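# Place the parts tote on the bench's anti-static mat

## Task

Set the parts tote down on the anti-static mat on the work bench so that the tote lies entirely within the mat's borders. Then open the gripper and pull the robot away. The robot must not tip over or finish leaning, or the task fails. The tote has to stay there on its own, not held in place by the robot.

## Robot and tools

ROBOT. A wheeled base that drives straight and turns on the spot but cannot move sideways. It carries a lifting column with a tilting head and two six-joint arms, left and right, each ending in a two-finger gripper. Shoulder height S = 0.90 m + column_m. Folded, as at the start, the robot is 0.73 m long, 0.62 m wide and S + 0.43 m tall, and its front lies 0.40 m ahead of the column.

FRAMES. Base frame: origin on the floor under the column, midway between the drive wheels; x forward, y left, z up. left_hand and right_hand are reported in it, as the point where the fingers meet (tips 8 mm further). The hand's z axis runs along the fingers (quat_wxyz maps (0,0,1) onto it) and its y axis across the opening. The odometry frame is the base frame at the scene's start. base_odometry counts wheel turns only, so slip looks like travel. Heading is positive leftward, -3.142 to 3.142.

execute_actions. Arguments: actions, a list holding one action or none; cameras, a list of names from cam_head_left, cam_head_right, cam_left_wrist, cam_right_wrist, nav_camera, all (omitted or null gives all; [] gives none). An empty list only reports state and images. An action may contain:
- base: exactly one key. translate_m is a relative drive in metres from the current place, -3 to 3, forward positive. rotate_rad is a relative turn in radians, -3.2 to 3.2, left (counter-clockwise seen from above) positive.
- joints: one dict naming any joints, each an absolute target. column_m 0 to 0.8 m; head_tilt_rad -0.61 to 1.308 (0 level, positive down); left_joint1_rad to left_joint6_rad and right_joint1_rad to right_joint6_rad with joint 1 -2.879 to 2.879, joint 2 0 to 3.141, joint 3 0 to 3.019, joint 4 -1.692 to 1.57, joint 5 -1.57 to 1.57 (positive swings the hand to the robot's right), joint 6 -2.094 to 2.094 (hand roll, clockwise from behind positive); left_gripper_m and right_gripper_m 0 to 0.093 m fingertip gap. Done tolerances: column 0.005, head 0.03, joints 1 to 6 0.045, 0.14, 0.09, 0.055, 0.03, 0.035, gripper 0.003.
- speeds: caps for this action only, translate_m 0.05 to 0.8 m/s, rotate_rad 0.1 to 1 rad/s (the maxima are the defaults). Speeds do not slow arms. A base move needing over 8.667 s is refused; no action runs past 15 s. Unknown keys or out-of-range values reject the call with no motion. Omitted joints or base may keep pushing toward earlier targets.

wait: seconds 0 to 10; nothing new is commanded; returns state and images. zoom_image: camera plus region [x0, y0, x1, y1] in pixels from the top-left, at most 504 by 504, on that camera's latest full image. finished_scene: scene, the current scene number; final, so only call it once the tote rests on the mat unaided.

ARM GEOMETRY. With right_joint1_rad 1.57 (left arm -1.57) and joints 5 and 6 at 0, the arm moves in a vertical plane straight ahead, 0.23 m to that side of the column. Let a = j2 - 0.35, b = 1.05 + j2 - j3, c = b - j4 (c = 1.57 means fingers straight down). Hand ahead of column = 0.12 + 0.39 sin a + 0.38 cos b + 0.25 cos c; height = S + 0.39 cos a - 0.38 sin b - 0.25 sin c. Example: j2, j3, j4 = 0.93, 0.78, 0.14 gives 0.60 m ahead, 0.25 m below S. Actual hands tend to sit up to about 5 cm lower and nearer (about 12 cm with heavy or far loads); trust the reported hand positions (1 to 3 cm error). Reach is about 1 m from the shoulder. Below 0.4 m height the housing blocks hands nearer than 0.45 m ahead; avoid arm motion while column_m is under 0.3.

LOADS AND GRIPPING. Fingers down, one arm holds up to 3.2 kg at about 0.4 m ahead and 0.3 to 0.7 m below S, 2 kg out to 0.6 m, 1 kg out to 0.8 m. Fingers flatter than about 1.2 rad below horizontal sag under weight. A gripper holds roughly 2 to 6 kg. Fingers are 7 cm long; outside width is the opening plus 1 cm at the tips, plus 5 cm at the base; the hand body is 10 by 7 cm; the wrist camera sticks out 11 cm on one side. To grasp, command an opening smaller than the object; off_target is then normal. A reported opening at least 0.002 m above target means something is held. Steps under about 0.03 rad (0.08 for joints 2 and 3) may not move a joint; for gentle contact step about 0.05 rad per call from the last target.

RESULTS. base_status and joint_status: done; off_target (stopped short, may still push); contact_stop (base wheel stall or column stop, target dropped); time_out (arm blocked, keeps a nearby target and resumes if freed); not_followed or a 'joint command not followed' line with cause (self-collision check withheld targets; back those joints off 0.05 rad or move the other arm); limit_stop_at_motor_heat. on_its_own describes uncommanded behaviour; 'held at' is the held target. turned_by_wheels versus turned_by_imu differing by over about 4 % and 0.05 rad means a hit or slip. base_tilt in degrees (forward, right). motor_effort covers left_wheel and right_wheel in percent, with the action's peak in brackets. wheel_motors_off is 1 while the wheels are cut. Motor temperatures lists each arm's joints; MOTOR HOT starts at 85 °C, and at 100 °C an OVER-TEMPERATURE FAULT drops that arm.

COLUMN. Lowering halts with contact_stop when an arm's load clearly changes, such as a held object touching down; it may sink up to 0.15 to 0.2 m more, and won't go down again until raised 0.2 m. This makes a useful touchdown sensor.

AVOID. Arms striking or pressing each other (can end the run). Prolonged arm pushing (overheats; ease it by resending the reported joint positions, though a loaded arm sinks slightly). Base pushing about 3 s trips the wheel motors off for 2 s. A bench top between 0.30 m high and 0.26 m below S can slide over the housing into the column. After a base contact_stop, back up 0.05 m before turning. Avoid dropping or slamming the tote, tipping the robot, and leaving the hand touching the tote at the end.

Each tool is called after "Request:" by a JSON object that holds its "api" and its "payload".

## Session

Request:
{"api": "execute_actions", "payload": {"actions": []}}

Scene clock: 0.00 s.
Motor temperatures (°C, as the motors report them): left_arm=[28 30 29 26 28 26] | right_arm=[27 30 27 28 27 26]
base_odometry: x=+0.000 y=+0.000 heading=+0.000 (m, m, rad; odometry frame)
turned_by_wheels: +0.000 (rad since the last result)
turned_by_imu: +0.000 (rad since the last result)
base_tilt: forward=-0.2 right=-0.4 (deg)
base_status: not commanded
joint_positions: column_m=+0.555 head_tilt_rad=+0.871 left_joint1_rad=-1.577 left_joint2_rad=+0.884 left_joint3_rad=+0.424 left_joint4_rad=-0.968 left_joint5_rad=+0.031 left_joint6_rad=-0.040 left_gripper_m=+0.094 right_joint1_rad=+1.557 right_joint2_rad=+0.876 right_joint3_rad=+0.428 right_joint4_rad=-0.928 right_joint5_rad=+0.024 right_joint6_rad=+0.094 right_gripper_m=+0.095
joint_status: not commanded
wheel_motors_off: 0
motor_effort: left_wheel=+4 right_wheel=+6 (%)
left_hand: x=+0.1520 y=+0.2180 z=+1.2550 quat_wxyz=(+0.437, +0.022, -0.899, +0.007) (m; base frame)
right_hand: x=+0.1623 y=-0.2326 z=+1.2469 quat_wxyz=(+0.412, -0.043, -0.909, +0.034) (m; base frame)
pictures: cam_head_left, cam_head_right, cam_left_wrist, cam_right_wrist, nav_camera
Images, in order (width x height): cam_head_left 672x504, cam_head_right 672x504, cam_left_wrist 616x616, cam_right_wrist 616x616, nav_camera 672x504.

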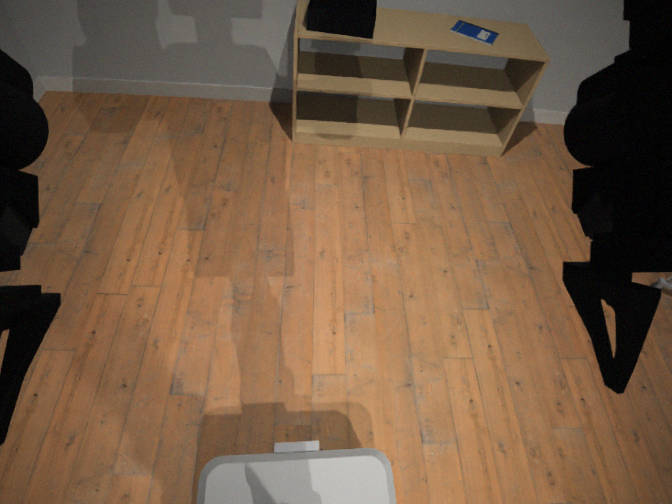

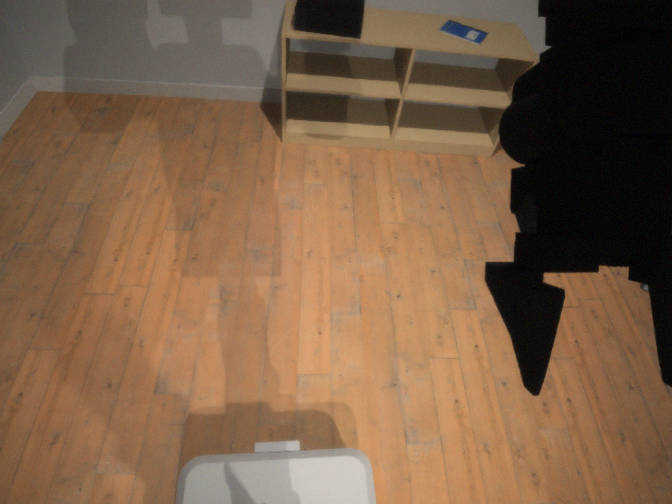

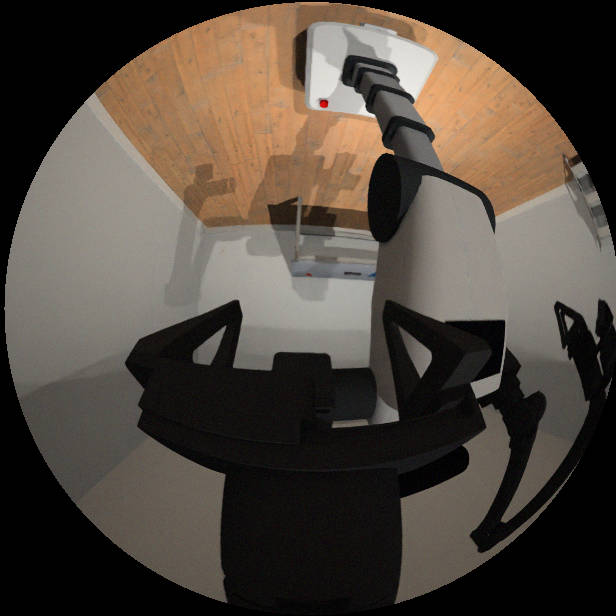

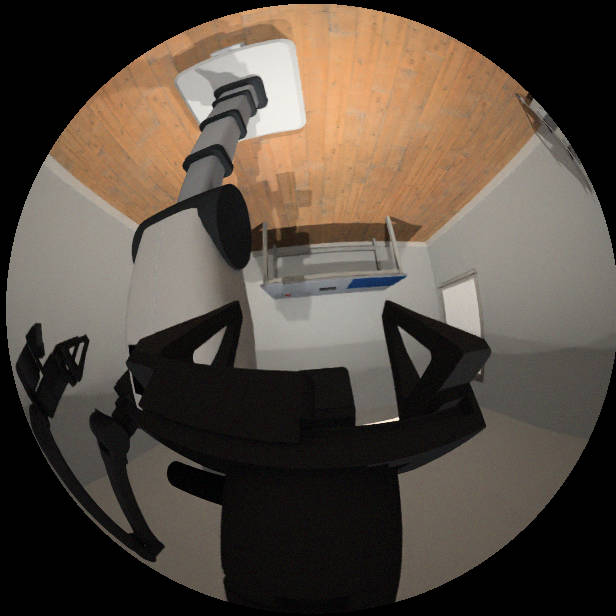

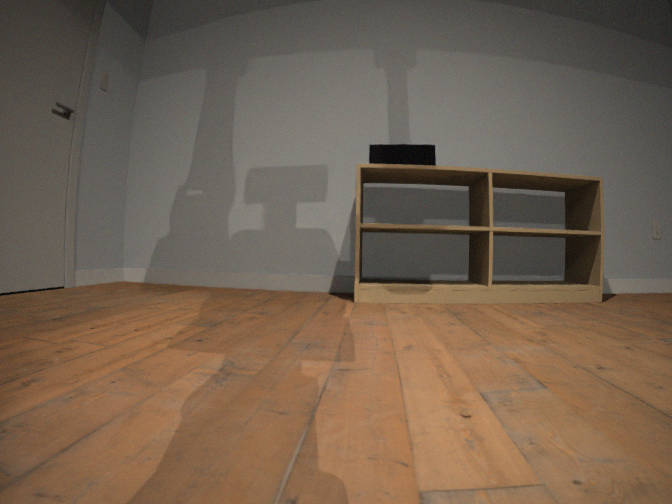

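Request:
{"api": "execute_actions", "payload": {"actions": [{"base":{"rotate_rad":-0.115},"joints":{"left_joint1_rad":-1.70,"left_joint2_rad":1.5,"left_joint3_rad":1.4,"left_joint4_rad":-0.39,"left_joint5_rad":-0.1,"left_joint6_rad":-0.06,"right_joint1_rad":1.71,"right_joint2_rad":1.5,"right_joint3_rad":1.4,"right_joint4_rad":-0.39,"right_joint5_rad":0.1,"right_joint6_rad":0.06}}], "cameras": []}}

Request:
{"api": "execute_actions", "payload": {"actions": [{"base":{"translate_m":1.2},"joints":{"column_m":0.4}}]}}

Scene clock: 12.70 s.
Motor temperatures (°C, as the motors report them): left_arm=[28 30 29 26 28 26] | right_arm=[27 30 27 28 27 26]
base_odometry: x=+0.000 y=+0.000 heading=-0.112 (m, m, rad; odometry frame)
turned_by_wheels: -0.112 (rad since the last result)
turned_by_imu: -0.112 (rad since the last result)
base_tilt: forward=-0.4 right=-0.5 (deg)
base_status: done
joint_positions: column_m=+0.555 head_tilt_rad=+0.871 left_joint1_rad=-1.701 left_joint2_rad=+1.489 left_joint3_rad=+1.396 left_joint4_rad=-0.393 left_joint5_rad=-0.097 left_joint6_rad=-0.055 left_gripper_m=+0.094 right_joint1_rad=+1.710 right_joint2_rad=+1.499 right_joint3_rad=+1.396 right_joint4_rad=-0.399 right_joint5_rad=+0.097 right_joint6_rad=+0.068 right_gripper_m=+0.095
joint_status: all done
wheel_motors_off: 0
motor_effort: left_wheel=+6(42) right_wheel=-3(40) (%)
left_hand: x=+0.6410 y=+0.1559 z=+1.0281 quat_wxyz=(-0.020, -0.003, -1.000, +0.009) (m; base frame)
right_hand: x=+0.6349 y=-0.1511 z=+1.0233 quat_wxyz=(-0.012, -0.001, -1.000, -0.012) (m; base frame)
pictures: none
No camera images: the call's "cameras" was empty. Leave "cameras" out to get every camera's image.

Scene clock: 16.37 s.
Motor temperatures (°C, as the motors report them): left_arm=[28 31 29 26 28 26] | right_arm=[27 31 27 28 27 26]
base_odometry: x=+1.193 y=-0.134 heading=-0.112 (m, m, rad; odometry frame)
turned_by_wheels: +0.001 (rad since the last result)
turned_by_imu: +0.004 (rad since the last result)
base_tilt: forward=-0.1 right=-0.5 (deg)
base_status: done
joint_positions: column_m=+0.400 head_tilt_rad=+0.871 left_joint1_rad=-1.701 left_joint2_rad=+1.489 left_joint3_rad=+1.396 left_joint4_rad=-0.393 left_joint5_rad=-0.097 left_joint6_rad=-0.055 left_gripper_m=+0.094 right_joint1_rad=+1.710 right_joint2_rad=+1.499 right_joint3_rad=+1.396 right_joint4_rad=-0.399 right_joint5_rad=+0.097 right_joint6_rad=+0.068 right_gripper_m=+0.095
joint_status: all done
wheel_motors_off: 0
motor_effort: left_wheel=+2(70) right_wheel=-1(43) (%)
left_hand: x=+0.6408 y=+0.1559 z=+0.8729 quat_wxyz=(-0.020, -0.003, -1.000, +0.009) (m; base frame)
right_hand: x=+0.6349 y=-0.1511 z=+0.8682 quat_wxyz=(-0.012, -0.001, -1.000, -0.012) (m; base frame)
pictures: cam_head_left, cam_head_right, cam_left_wrist, cam_right_wrist, nav_camera
Images, in order (width x height): cam_head_left 672x504, cam_head_right 672x504, cam_left_wrist 616x616, cam_right_wrist 616x616, nav_camera 672x504.

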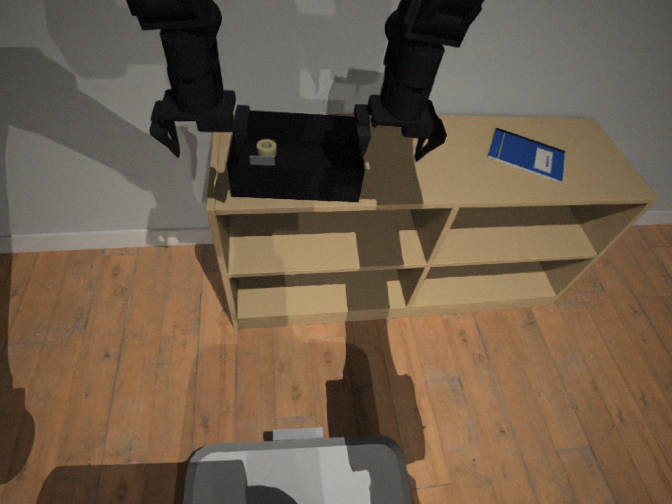

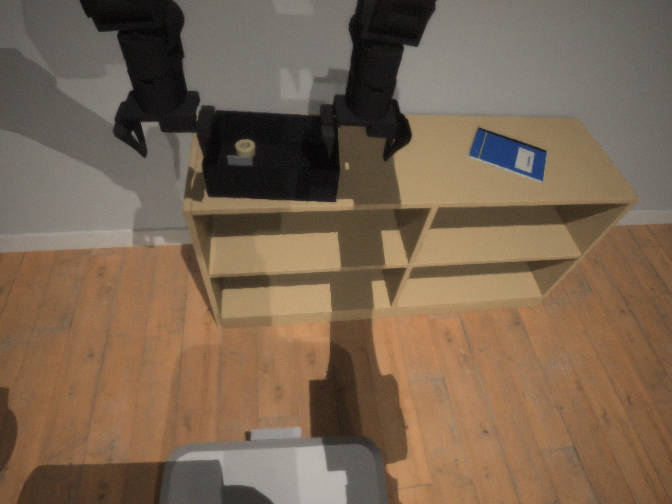

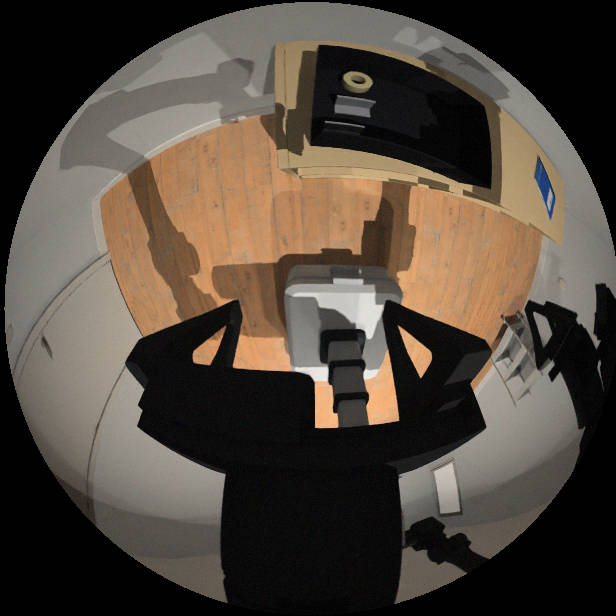

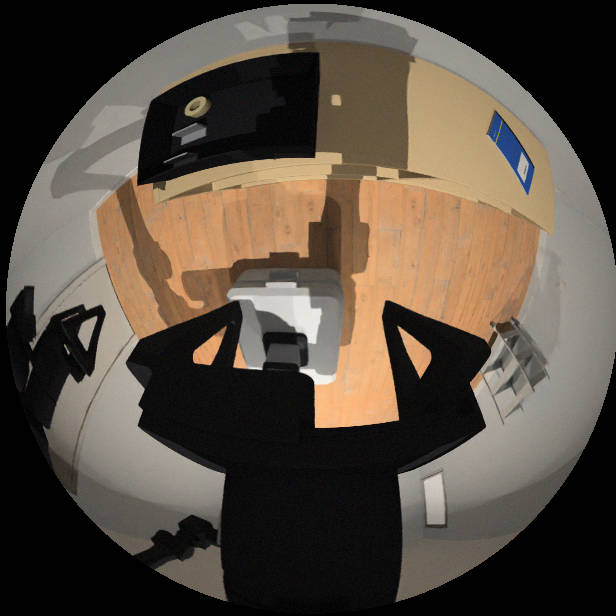

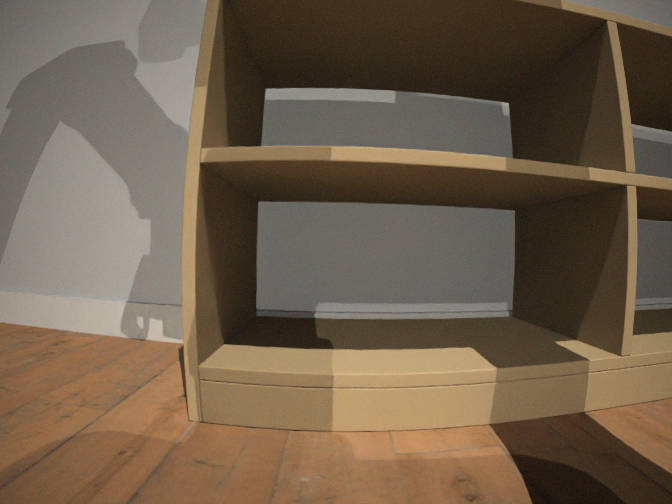

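Request:
{"api": "execute_actions", "payload": {"actions": [{"base":{"translate_m":0.22},"joints":{"column_m":0.28,"left_joint6_rad":0.0,"right_joint6_rad":0.12,"left_gripper_m":0.06,"right_gripper_m":0.06}}], "cameras": ["cam_head_left","cam_left_wrist","cam_right_wrist"]}}

Scene clock: 23.13 s.
Motor temperatures (°C, as the motors report them): left_arm=[28 32 29 26 28 26] | right_arm=[27 32 27 28 27 26]
base_odometry: x=+1.411 y=-0.159 heading=-0.111 (m, m, rad; odometry frame)
turned_by_wheels: +0.001 (rad since the last result)
turned_by_imu: +0.002 (rad since the last result)
base_tilt: forward=-0.3 right=-0.4 (deg)
base_status: done
joint_positions: column_m=+0.280 head_tilt_rad=+0.871 left_joint1_rad=-1.701 left_joint2_rad=+1.489 left_joint3_rad=+1.396 left_joint4_rad=-0.393 left_joint5_rad=-0.097 left_joint6_rad=-0.007 left_gripper_m=+0.060 right_joint1_rad=+1.710 right_joint2_rad=+1.499 right_joint3_rad=+1.397 right_joint4_rad=-0.398 right_joint5_rad=+0.097 right_joint6_rad=+0.113 right_gripper_m=+0.060
joint_status: all done
wheel_motors_off: 0
motor_effort: left_wheel=+2(36) right_wheel=-2(42) (%)
left_hand: x=+0.6411 y=+0.1559 z=+0.7530 quat_wxyz=(-0.020, -0.027, -0.999, +0.009) (m; base frame)
right_hand: x=+0.6354 y=-0.1510 z=+0.7483 quat_wxyz=(-0.012, -0.023, -1.000, -0.013) (m; base frame)
pictures: cam_head_left, cam_left_wrist, cam_right_wrist
Images, in order (width x height): cam_head_left 672x504, cam_left_wrist 616x616, cam_right_wrist 616x616.

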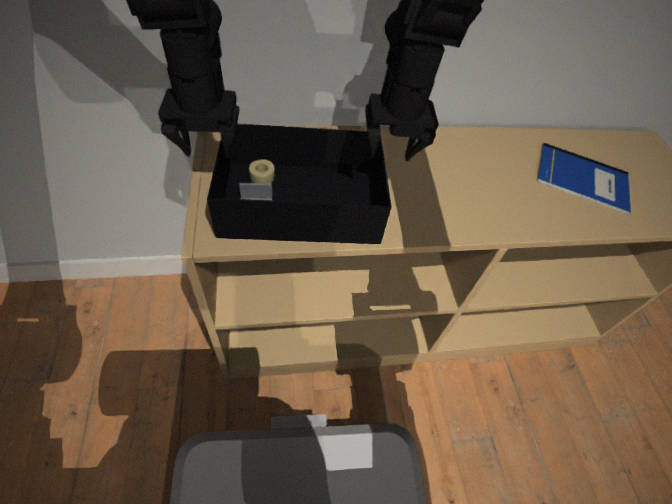

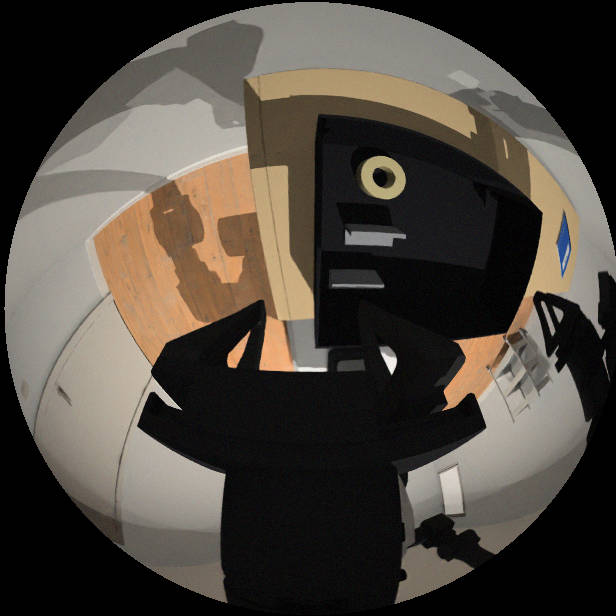

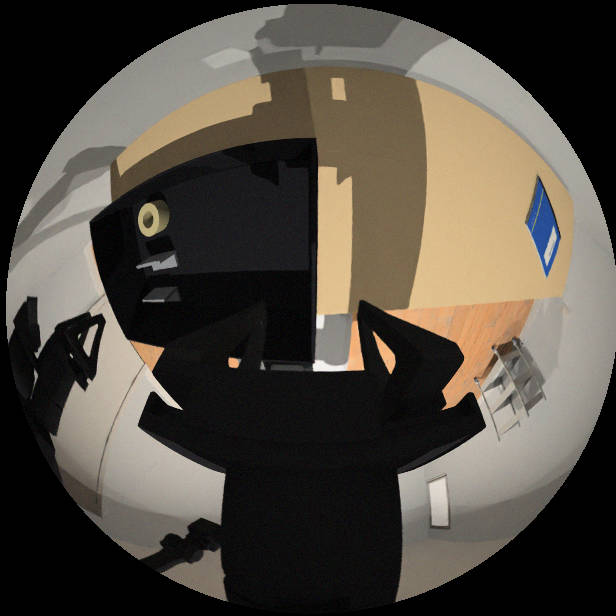

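Request:
{"api": "execute_actions", "payload": {"actions": [{"joints":{"column_m":0.19,"left_gripper_m":0.05}}], "cameras": ["cam_head_left","cam_left_wrist","cam_right_wrist"]}}

Scene clock: 28.13 s.
Motor temperatures (°C, as the motors report them): left_arm=[28 32 29 26 28 26] | right_arm=[27 32 27 28 27 26]
base_odometry: x=+1.411 y=-0.159 heading=-0.111 (m, m, rad; odometry frame)
turned_by_wheels: +0.000 (rad since the last result)
turned_by_imu: +0.001 (rad since the last result)
base_tilt: forward=-0.3 right=-0.6 (deg)
base_status: not commanded
joint_positions: column_m=+0.190 head_tilt_rad=+0.871 left_joint1_rad=-1.701 left_joint2_rad=+1.489 left_joint3_rad=+1.396 left_joint4_rad=-0.393 left_joint5_rad=-0.097 left_joint6_rad=-0.007 left_gripper_m=+0.050 right_joint1_rad=+1.710 right_joint2_rad=+1.499 right_joint3_rad=+1.397 right_joint4_rad=-0.398 right_joint5_rad=+0.097 right_joint6_rad=+0.113 right_gripper_m=+0.060
joint_status: all done
wheel_motors_off: 0
motor_effort: left_wheel=+2(2) right_wheel=-2(2) (%)
left_hand: x=+0.6411 y=+0.1559 z=+0.6630 quat_wxyz=(-0.020, -0.027, -0.999, +0.009) (m; base frame)
right_hand: x=+0.6354 y=-0.1510 z=+0.6583 quat_wxyz=(-0.012, -0.023, -1.000, -0.013) (m; base frame)
pictures: cam_head_left, cam_left_wrist, cam_right_wrist
Images, in order (width x height): cam_head_left 672x504, cam_left_wrist 616x616, cam_right_wrist 616x616.

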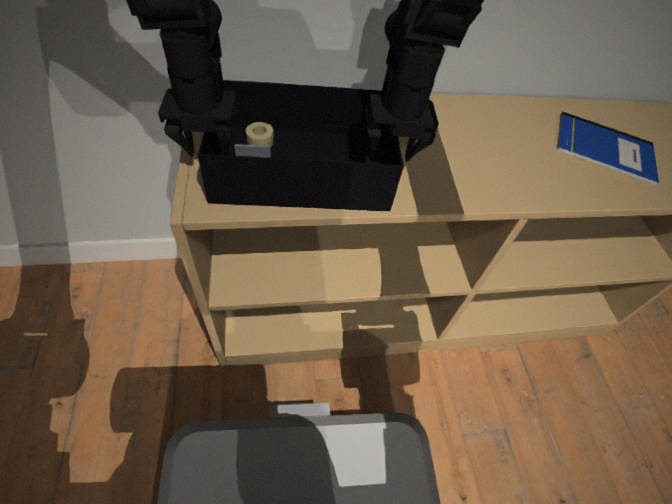

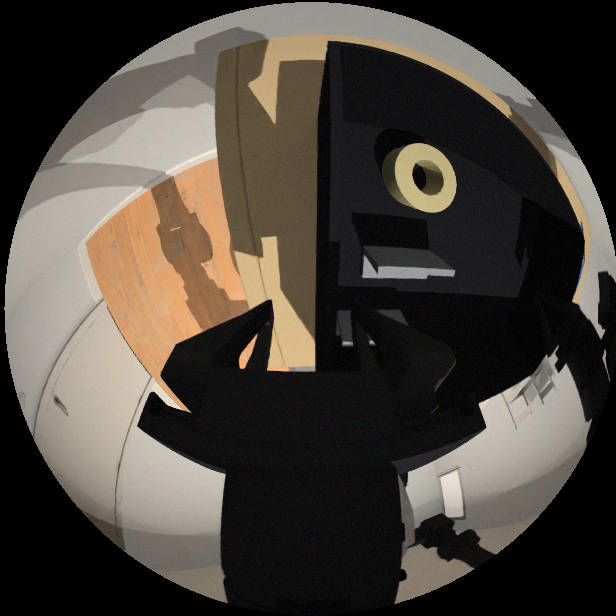

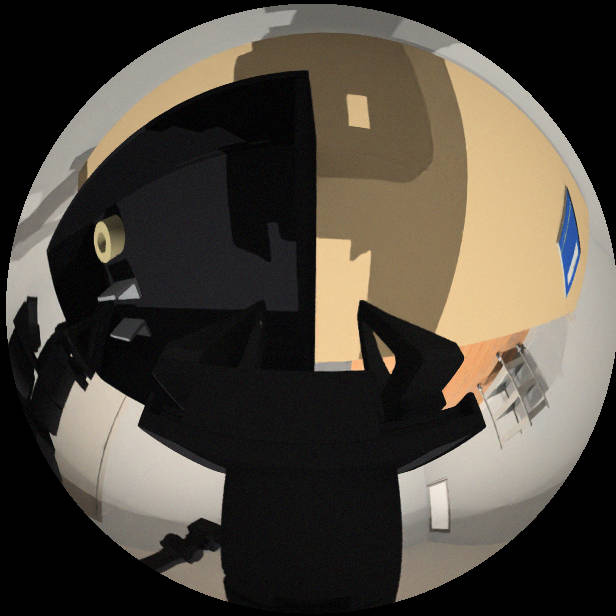

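Request:
{"api": "execute_actions", "payload": {"actions": [{"base":{"translate_m":0.015},"joints":{"column_m":0.18,"left_joint1_rad":-1.715}}], "cameras": []}}

Request:
{"api": "execute_actions", "payload": {"actions": [{"joints":{"left_gripper_m":0,"right_gripper_m":0}}], "cameras": []}}

Request:
{"api": "execute_actions", "payload": {"actions": [{"joints":{"column_m":0.24}}], "cameras": ["cam_head_left","cam_left_wrist","cam_right_wrist"]}}

Scene clock: 33.70 s.
Motor temperatures (°C, as the motors report them): left_arm=[28 32 29 26 28 26] | right_arm=[27 33 27 28 27 26]
base_odometry: x=+1.426 y=-0.160 heading=-0.110 (m, m, rad; odometry frame)
turned_by_wheels: +0.000 (rad since the last result)
turned_by_imu: +0.001 (rad since the last result)
base_tilt: forward=-0.2 right=-0.4 (deg)
base_status: done
joint_positions: column_m=+0.180 head_tilt_rad=+0.871 left_joint1_rad=-1.707 left_joint2_rad=+1.489 left_joint3_rad=+1.397 left_joint4_rad=-0.392 left_joint5_rad=-0.097 left_joint6_rad=-0.007 left_gripper_m=+0.050 right_joint1_rad=+1.710 right_joint2_rad=+1.499 right_joint3_rad=+1.397 right_joint4_rad=-0.398 right_joint5_rad=+0.097 right_joint6_rad=+0.113 right_gripper_m=+0.060
joint_status: all done
wheel_motors_off: 0
motor_effort: left_wheel=+0(32) right_wheel=+0(34) (%)
left_hand: x=+0.6416 y=+0.1522 z=+0.6535 quat_wxyz=(-0.021, -0.028, -0.999, +0.011) (m; base frame)
right_hand: x=+0.6357 y=-0.1510 z=+0.6483 quat_wxyz=(-0.013, -0.023, -1.000, -0.013) (m; base frame)
pictures: none
No camera images: the call's "cameras" was empty. Leave "cameras" out to get every camera's image.

Scene clock: 34.33 s.
Motor temperatures (°C, as the motors report them): left_arm=[28 32 29 26 28 26] | right_arm=[27 33 27 28 27 26]
base_odometry: x=+1.426 y=-0.160 heading=-0.110 (m, m, rad; odometry frame)
turned_by_wheels: +0.000 (rad since the last result)
turned_by_imu: +0.000 (rad since the last result)
base_tilt: forward=-0.4 right=-0.4 (deg)
base_status: not commanded
joint_positions: column_m=+0.180 head_tilt_rad=+0.871 left_joint1_rad=-1.711 left_joint2_rad=+1.489 left_joint3_rad=+1.397 left_joint4_rad=-0.392 left_joint5_rad=-0.101 left_joint6_rad=-0.007 left_gripper_m=+0.002 right_joint1_rad=+1.711 right_joint2_rad=+1.499 right_joint3_rad=+1.397 right_joint4_rad=-0.398 right_joint5_rad=+0.107 right_joint6_rad=+0.113 right_gripper_m=+0.003
joint_status: right_gripper_m off_target (ended at +0.003, target +0.000); the others done
wheel_motors_off: 0
motor_effort: left_wheel=+1(1) right_wheel=-1(1) (%)
left_hand: x=+0.6415 y=+0.1501 z=+0.6538 quat_wxyz=(-0.021, -0.029, -0.999, +0.011) (m; base frame)
right_hand: x=+0.6358 y=-0.1515 z=+0.6484 quat_wxyz=(-0.013, -0.023, -1.000, -0.009) (m; base frame)
pictures: none
No camera images: the call's "cameras" was empty. Leave "cameras" out to get every camera's image.

Scene clock: 35.70 s.
Motor temperatures (°C, as the motors report them): left_arm=[28 32 29 26 28 26] | right_arm=[27 33 28 28 27 26]
base_odometry: x=+1.426 y=-0.160 heading=-0.110 (m, m, rad; odometry frame)
turned_by_wheels: +0.000 (rad since the last result)
turned_by_imu: +0.000 (rad since the last result)
base_tilt: forward=-0.3 right=-0.5 (deg)
base_status: not commanded
joint_positions: column_m=+0.240 head_tilt_rad=+0.871 left_joint1_rad=-1.711 left_joint2_rad=+1.494 left_joint3_rad=+1.397 left_joint4_rad=-0.392 left_joint5_rad=-0.103 left_joint6_rad=-0.007 left_gripper_m=+0.002 right_joint1_rad=+1.711 right_joint2_rad=+1.506 right_joint3_rad=+1.397 right_joint4_rad=-0.398 right_joint5_rad=+0.107 right_joint6_rad=+0.115 right_gripper_m=+0.003
joint_status: all done
wheel_motors_off: 0
motor_effort: left_wheel=+1(1) right_wheel=-1(1) (%)
left_hand: x=+0.6396 y=+0.1502 z=+0.7112 quat_wxyz=(-0.019, -0.030, -0.999, +0.010) (m; base frame)
right_hand: x=+0.6328 y=-0.1513 z=+0.7048 quat_wxyz=(-0.010, -0.023, -1.000, -0.008) (m; base frame)
pictures: cam_head_left, cam_left_wrist, cam_right_wrist
Images, in order (width x height): cam_head_left 672x504, cam_left_wrist 616x616, cam_right_wrist 616x616.

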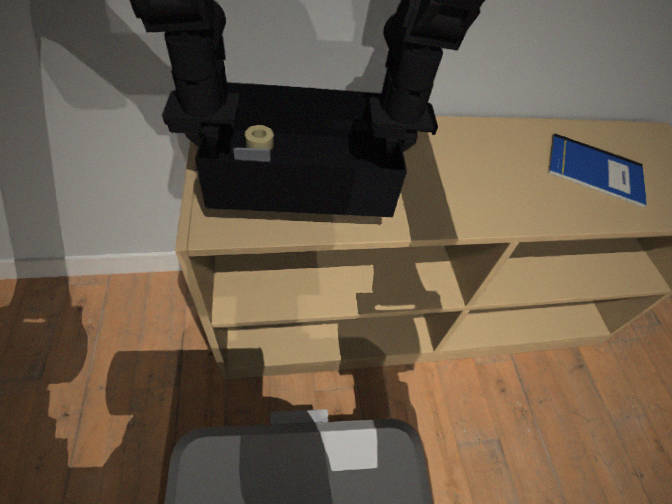

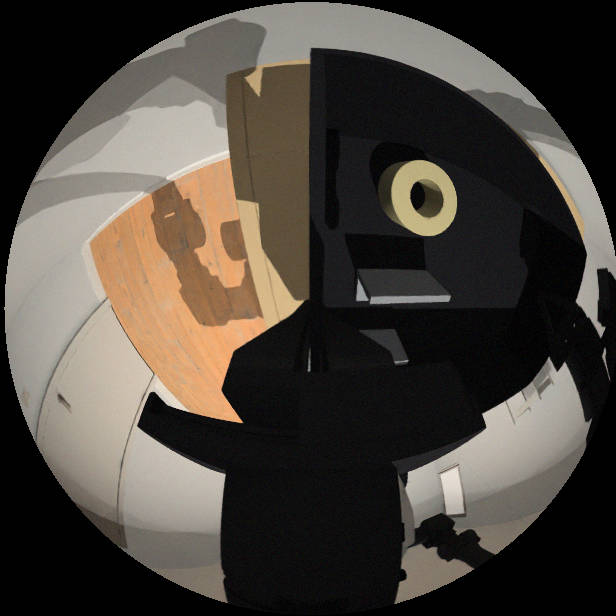

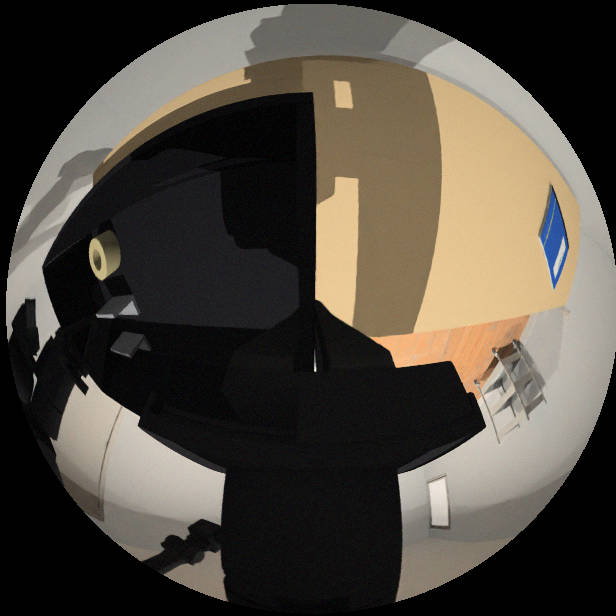

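Request:
{"api": "execute_actions", "payload": {"actions": [{"base":{"translate_m":-0.3},"joints":{"column_m":0.36,"head_tilt_rad":0.35},"speeds":{"translate_m":0.5}}], "cameras": []}}

Request:
{"api": "execute_actions", "payload": {"actions": [{"base":{"rotate_rad":-2.8},"joints":{"column_m":0.64},"speeds":{"rotate_rad":0.8}}], "cameras": ["cam_head_left","nav_camera"]}}

Scene clock: 41.90 s.
Motor temperatures (°C, as the motors report them): left_arm=[28 33 29 26 28 26] | right_arm=[27 33 28 28 27 26]
base_odometry: x=+1.128 y=-0.127 heading=-0.108 (m, m, rad; odometry frame)
turned_by_wheels: +0.002 (rad since the last result)
turned_by_imu: +0.002 (rad since the last result)
base_tilt: forward=-0.3 right=-0.4 (deg)
base_status: done
joint_positions: column_m=+0.360 head_tilt_rad=+0.369 left_joint1_rad=-1.711 left_joint2_rad=+1.495 left_joint3_rad=+1.393 left_joint4_rad=-0.392 left_joint5_rad=-0.103 left_joint6_rad=-0.007 left_gripper_m=+0.002 right_joint1_rad=+1.711 right_joint2_rad=+1.508 right_joint3_rad=+1.393 right_joint4_rad=-0.398 right_joint5_rad=+0.107 right_joint6_rad=+0.116 right_gripper_m=+0.003
joint_status: all done
wheel_motors_off: 0
motor_effort: left_wheel=+1(48) right_wheel=-1(46) (%)
left_hand: x=+0.6362 y=+0.1503 z=+0.8295 quat_wxyz=(-0.016, -0.030, -0.999, +0.010) (m; base frame)
right_hand: x=+0.6296 y=-0.1513 z=+0.8230 quat_wxyz=(-0.007, -0.024, -1.000, -0.008) (m; base frame)
pictures: none
No camera images: the call's "cameras" was empty. Leave "cameras" out to get every camera's image.

Scene clock: 47.13 s.
Motor temperatures (°C, as the motors report them): left_arm=[28 33 29 26 28 26] | right_arm=[27 34 28 28 27 26]
base_odometry: x=+1.128 y=-0.127 heading=-2.905 (m, m, rad; odometry frame)
turned_by_wheels: -2.797 (rad since the last result)
turned_by_imu: -2.793 (rad since the last result)
base_tilt: forward=-0.3 right=-0.4 (deg)
base_status: done
joint_positions: column_m=+0.640 head_tilt_rad=+0.369 left_joint1_rad=-1.713 left_joint2_rad=+1.495 left_joint3_rad=+1.393 left_joint4_rad=-0.392 left_joint5_rad=-0.106 left_joint6_rad=-0.006 left_gripper_m=+0.002 right_joint1_rad=+1.711 right_joint2_rad=+1.509 right_joint3_rad=+1.393 right_joint4_rad=-0.398 right_joint5_rad=+0.108 right_joint6_rad=+0.117 right_gripper_m=+0.003
joint_status: all done
wheel_motors_off: 0
motor_effort: left_wheel=+9(69) right_wheel=-9(65) (%)
left_hand: x=+0.6362 y=+0.1495 z=+1.1097 quat_wxyz=(-0.016, -0.031, -0.999, +0.009) (m; base frame)
right_hand: x=+0.6293 y=-0.1516 z=+1.1026 quat_wxyz=(-0.007, -0.024, -1.000, -0.007) (m; base frame)
pictures: cam_head_left, nav_camera
Images, in order (width x height): cam_head_left 672x504, nav_camera 672x504.

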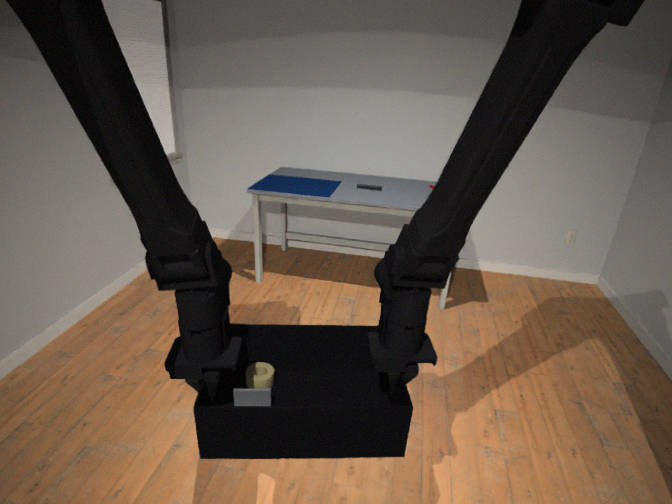

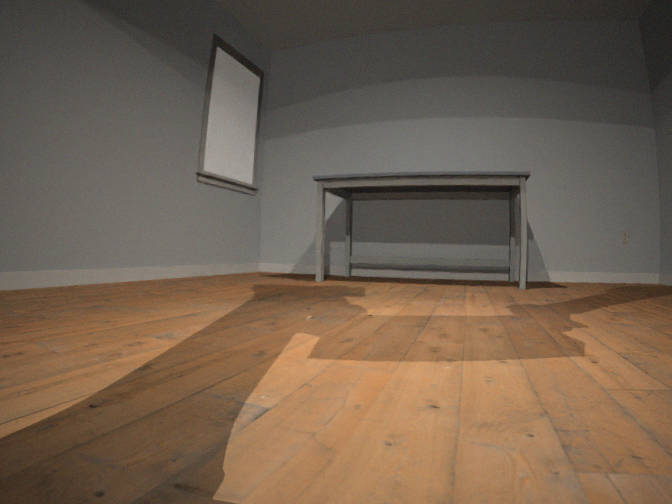

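Request:
{"api": "execute_actions", "payload": {"actions": [{"base":{"translate_m":2.1},"joints":{"head_tilt_rad":0.7,"column_m":0.56},"speeds":{"translate_m":0.7}}]}}

Scene clock: 56.23 s.
Motor temperatures (°C, as the motors report them): left_arm=[28 33 29 26 28 26] | right_arm=[27 34 28 28 27 26]
base_odometry: x=-0.913 y=-0.619 heading=-2.906 (m, m, rad; odometry frame)
turned_by_wheels: -0.001 (rad since the last result)
turned_by_imu: +0.006 (rad since the last result)
base_tilt: forward=-0.5 right=-0.4 (deg)
base_status: done
joint_positions: column_m=+0.560 head_tilt_rad=+0.703 left_joint1_rad=-1.713 left_joint2_rad=+1.496 left_joint3_rad=+1.392 left_joint4_rad=-0.392 left_joint5_rad=-0.106 left_joint6_rad=-0.006 left_gripper_m=+0.002 right_joint1_rad=+1.711 right_joint2_rad=+1.509 right_joint3_rad=+1.393 right_joint4_rad=-0.398 right_joint5_rad=+0.108 right_joint6_rad=+0.117 right_gripper_m=+0.003
joint_status: all done
wheel_motors_off: 0
motor_effort: left_wheel=-1(62) right_wheel=+0(65) (%)
left_hand: x=+0.6357 y=+0.1495 z=+1.0295 quat_wxyz=(-0.016, -0.031, -0.999, +0.009) (m; base frame)
right_hand: x=+0.6289 y=-0.1516 z=+1.0225 quat_wxyz=(-0.006, -0.024, -1.000, -0.007) (m; base frame)
pictures: cam_head_left, cam_head_right, cam_left_wrist, cam_right_wrist, nav_camera
Images, in order (width x height): cam_head_left 672x504, cam_head_right 672x504, cam_left_wrist 616x616, cam_right_wrist 616x616, nav_camera 672x504.

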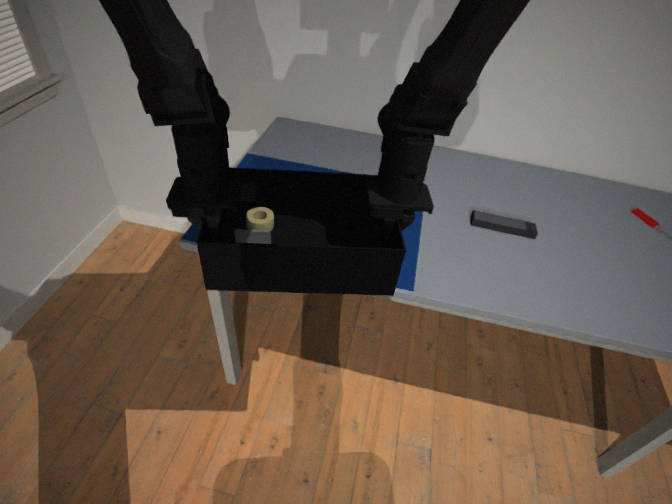

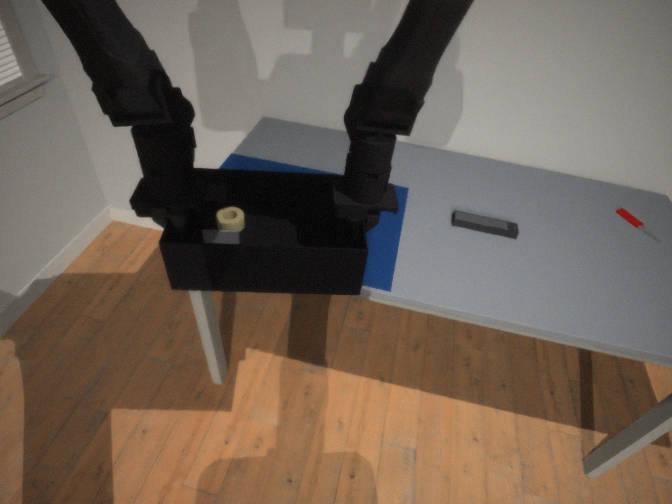

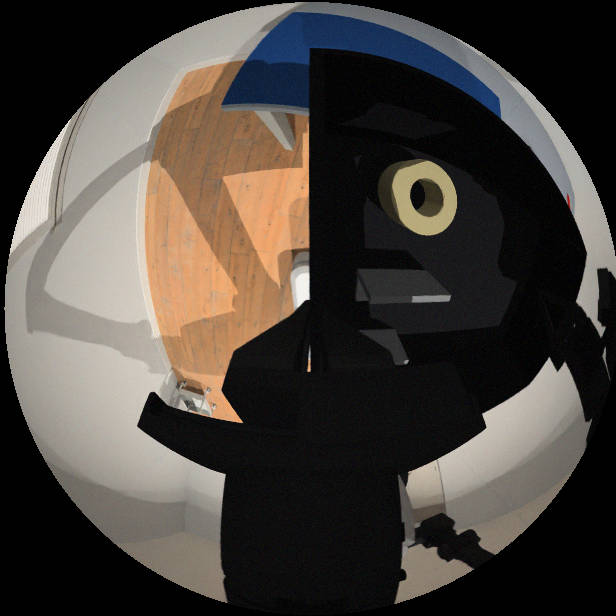

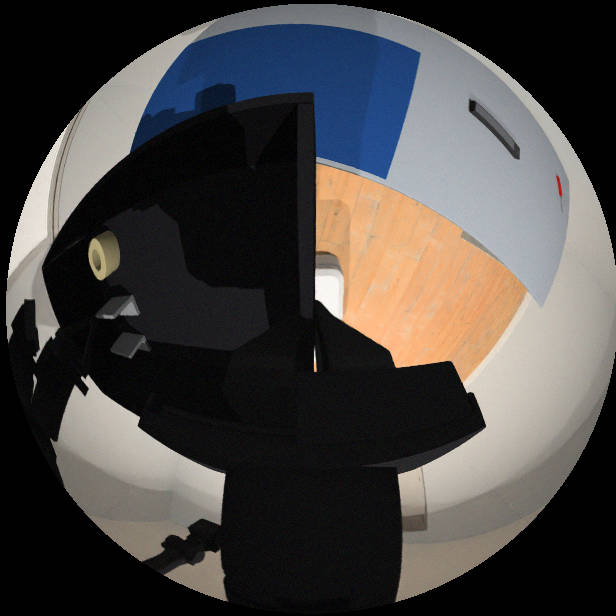

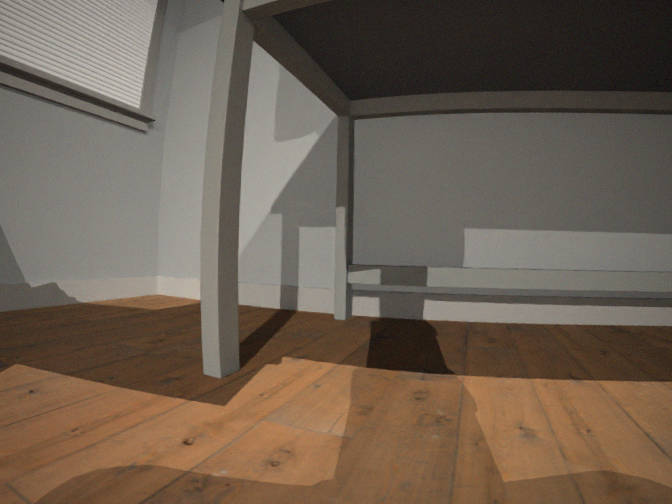

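Nearly identical to before (touchdown ≈ column 0.35).

Request:
{"api": "execute_actions", "payload": {"actions": [{"base":{"translate_m":0.41},"joints":{"head_tilt_rad":0.85,"column_m":0.41},"speeds":{"translate_m":0.4}}], "cameras": ["cam_head_left","cam_left_wrist","cam_right_wrist"]}}

Scene clock: 62.77 s.
Motor temperatures (°C, as the motors report them): left_arm=[28 33 29 26 28 26] | right_arm=[27 34 28 28 27 26]
base_odometry: x=-1.312 y=-0.715 heading=-2.906 (m, m, rad; odometry frame)
turned_by_wheels: +0.000 (rad since the last result)
turned_by_imu: +0.002 (rad since the last result)
base_tilt: forward=-0.2 right=-0.5 (deg)
base_status: done
joint_positions: column_m=+0.410 head_tilt_rad=+0.852 left_joint1_rad=-1.713 left_joint2_rad=+1.496 left_joint3_rad=+1.392 left_joint4_rad=-0.392 left_joint5_rad=-0.106 left_joint6_rad=-0.006 left_gripper_m=+0.002 right_joint1_rad=+1.711 right_joint2_rad=+1.510 right_joint3_rad=+1.393 right_joint4_rad=-0.398 right_joint5_rad=+0.108 right_joint6_rad=+0.117 right_gripper_m=+0.003
joint_status: all done
wheel_motors_off: 0
motor_effort: left_wheel=+0(28) right_wheel=+1(30) (%)
left_hand: x=+0.6353 y=+0.1495 z=+0.8793 quat_wxyz=(-0.015, -0.031, -0.999, +0.009) (m; base frame)
right_hand: x=+0.6285 y=-0.1516 z=+0.8723 quat_wxyz=(-0.006, -0.024, -1.000, -0.007) (m; base frame)
pictures: cam_head_left, cam_left_wrist, cam_right_wrist
Images, in order (width x height): cam_head_left 672x504, cam_left_wrist 616x616, cam_right_wrist 616x616.

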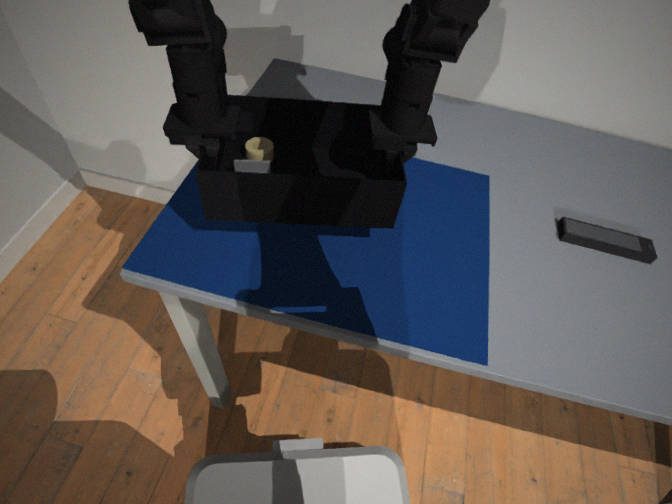

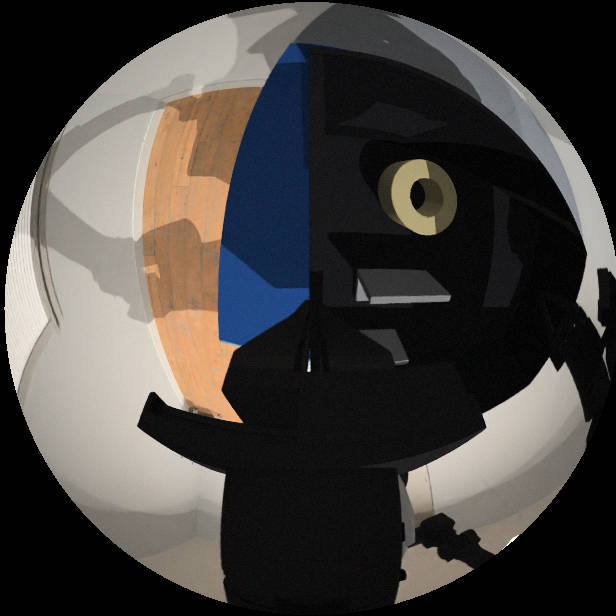

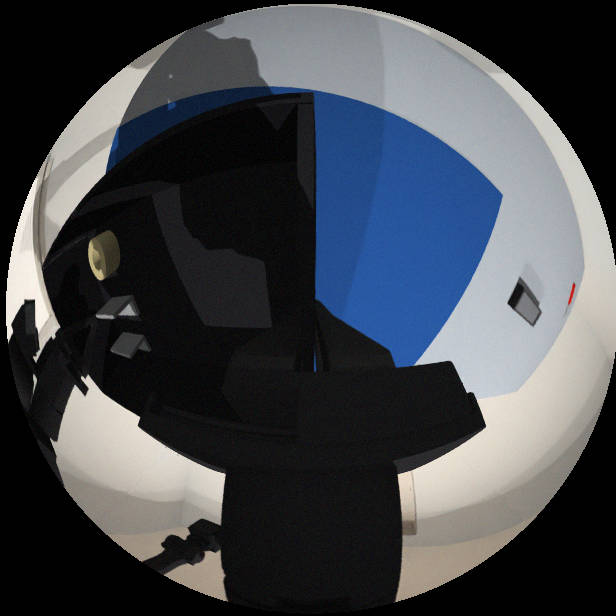

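Request:
{"api": "execute_actions", "payload": {"actions": [{"base":{"rotate_rad":-0.06},"joints":{"column_m":0.365}}], "cameras": ["cam_head_left"]}}

Scene clock: 66.30 s.
Motor temperatures (°C, as the motors report them): left_arm=[28 33 29 26 28 26] | right_arm=[27 34 28 28 27 26]
base_odometry: x=-1.312 y=-0.715 heading=-2.963 (m, m, rad; odometry frame)
turned_by_wheels: -0.057 (rad since the last result)
turned_by_imu: -0.056 (rad since the last result)
base_tilt: forward=-0.3 right=-0.3 (deg)
base_status: done
joint_positions: column_m=+0.365 head_tilt_rad=+0.852 left_joint1_rad=-1.714 left_joint2_rad=+1.496 left_joint3_rad=+1.392 left_joint4_rad=-0.392 left_joint5_rad=-0.107 left_joint6_rad=-0.006 left_gripper_m=+0.002 right_joint1_rad=+1.710 right_joint2_rad=+1.510 right_joint3_rad=+1.393 right_joint4_rad=-0.398 right_joint5_rad=+0.108 right_joint6_rad=+0.117 right_gripper_m=+0.003
joint_status: all done
wheel_motors_off: 0
motor_effort: left_wheel=+2(57) right_wheel=+0(66) (%)
left_hand: x=+0.6353 y=+0.1491 z=+0.8343 quat_wxyz=(-0.015, -0.031, -0.999, +0.009) (m; base frame)
right_hand: x=+0.6285 y=-0.1522 z=+0.8272 quat_wxyz=(-0.006, -0.024, -1.000, -0.007) (m; base frame)
pictures: cam_head_left
Images, in order (width x height): cam_head_left 672x504.

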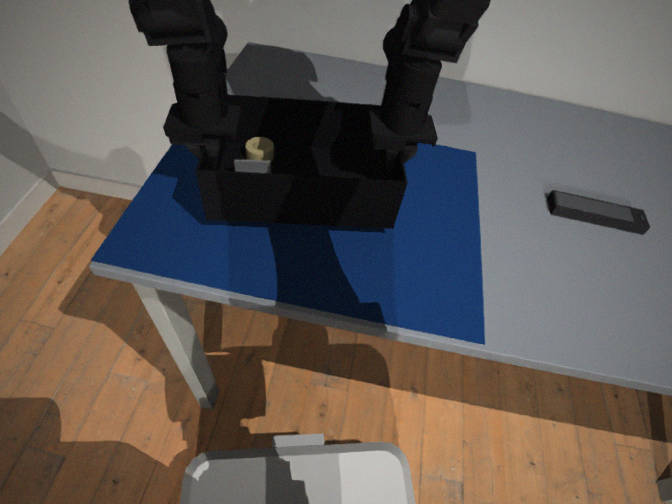

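Request:
{"api": "execute_actions", "payload": {"actions": [{"joints":{"column_m":0.342}}], "cameras": ["cam_head_left"]}}

Scene clock: 70.20 s.
Motor temperatures (°C, as the motors report them): left_arm=[28 33 30 26 28 26] | right_arm=[27 34 28 28 27 26]
base_odometry: x=-1.312 y=-0.715 heading=-2.963 (m, m, rad; odometry frame)
turned_by_wheels: +0.000 (rad since the last result)
turned_by_imu: +0.001 (rad since the last result)
base_tilt: forward=-0.1 right=-0.4 (deg)
base_status: not commanded
joint_positions: column_m=+0.342 head_tilt_rad=+0.852 left_joint1_rad=-1.714 left_joint2_rad=+1.497 left_joint3_rad=+1.392 left_joint4_rad=-0.392 left_joint5_rad=-0.107 left_joint6_rad=-0.006 left_gripper_m=+0.002 right_joint1_rad=+1.710 right_joint2_rad=+1.510 right_joint3_rad=+1.393 right_joint4_rad=-0.398 right_joint5_rad=+0.108 right_joint6_rad=+0.117 right_gripper_m=+0.003
joint_status: all done
wheel_motors_off: 0
motor_effort: left_wheel=+5(6) right_wheel=-1(2) (%)
left_hand: x=+0.6349 y=+0.1491 z=+0.8109 quat_wxyz=(-0.015, -0.031, -0.999, +0.009) (m; base frame)
right_hand: x=+0.6283 y=-0.1522 z=+0.8040 quat_wxyz=(-0.006, -0.024, -1.000, -0.007) (m; base frame)
pictures: cam_head_left
Images, in order (width x height): cam_head_left 672x504.

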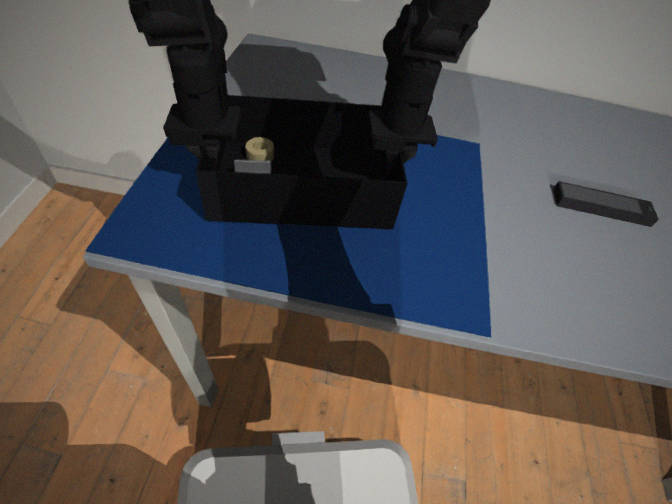

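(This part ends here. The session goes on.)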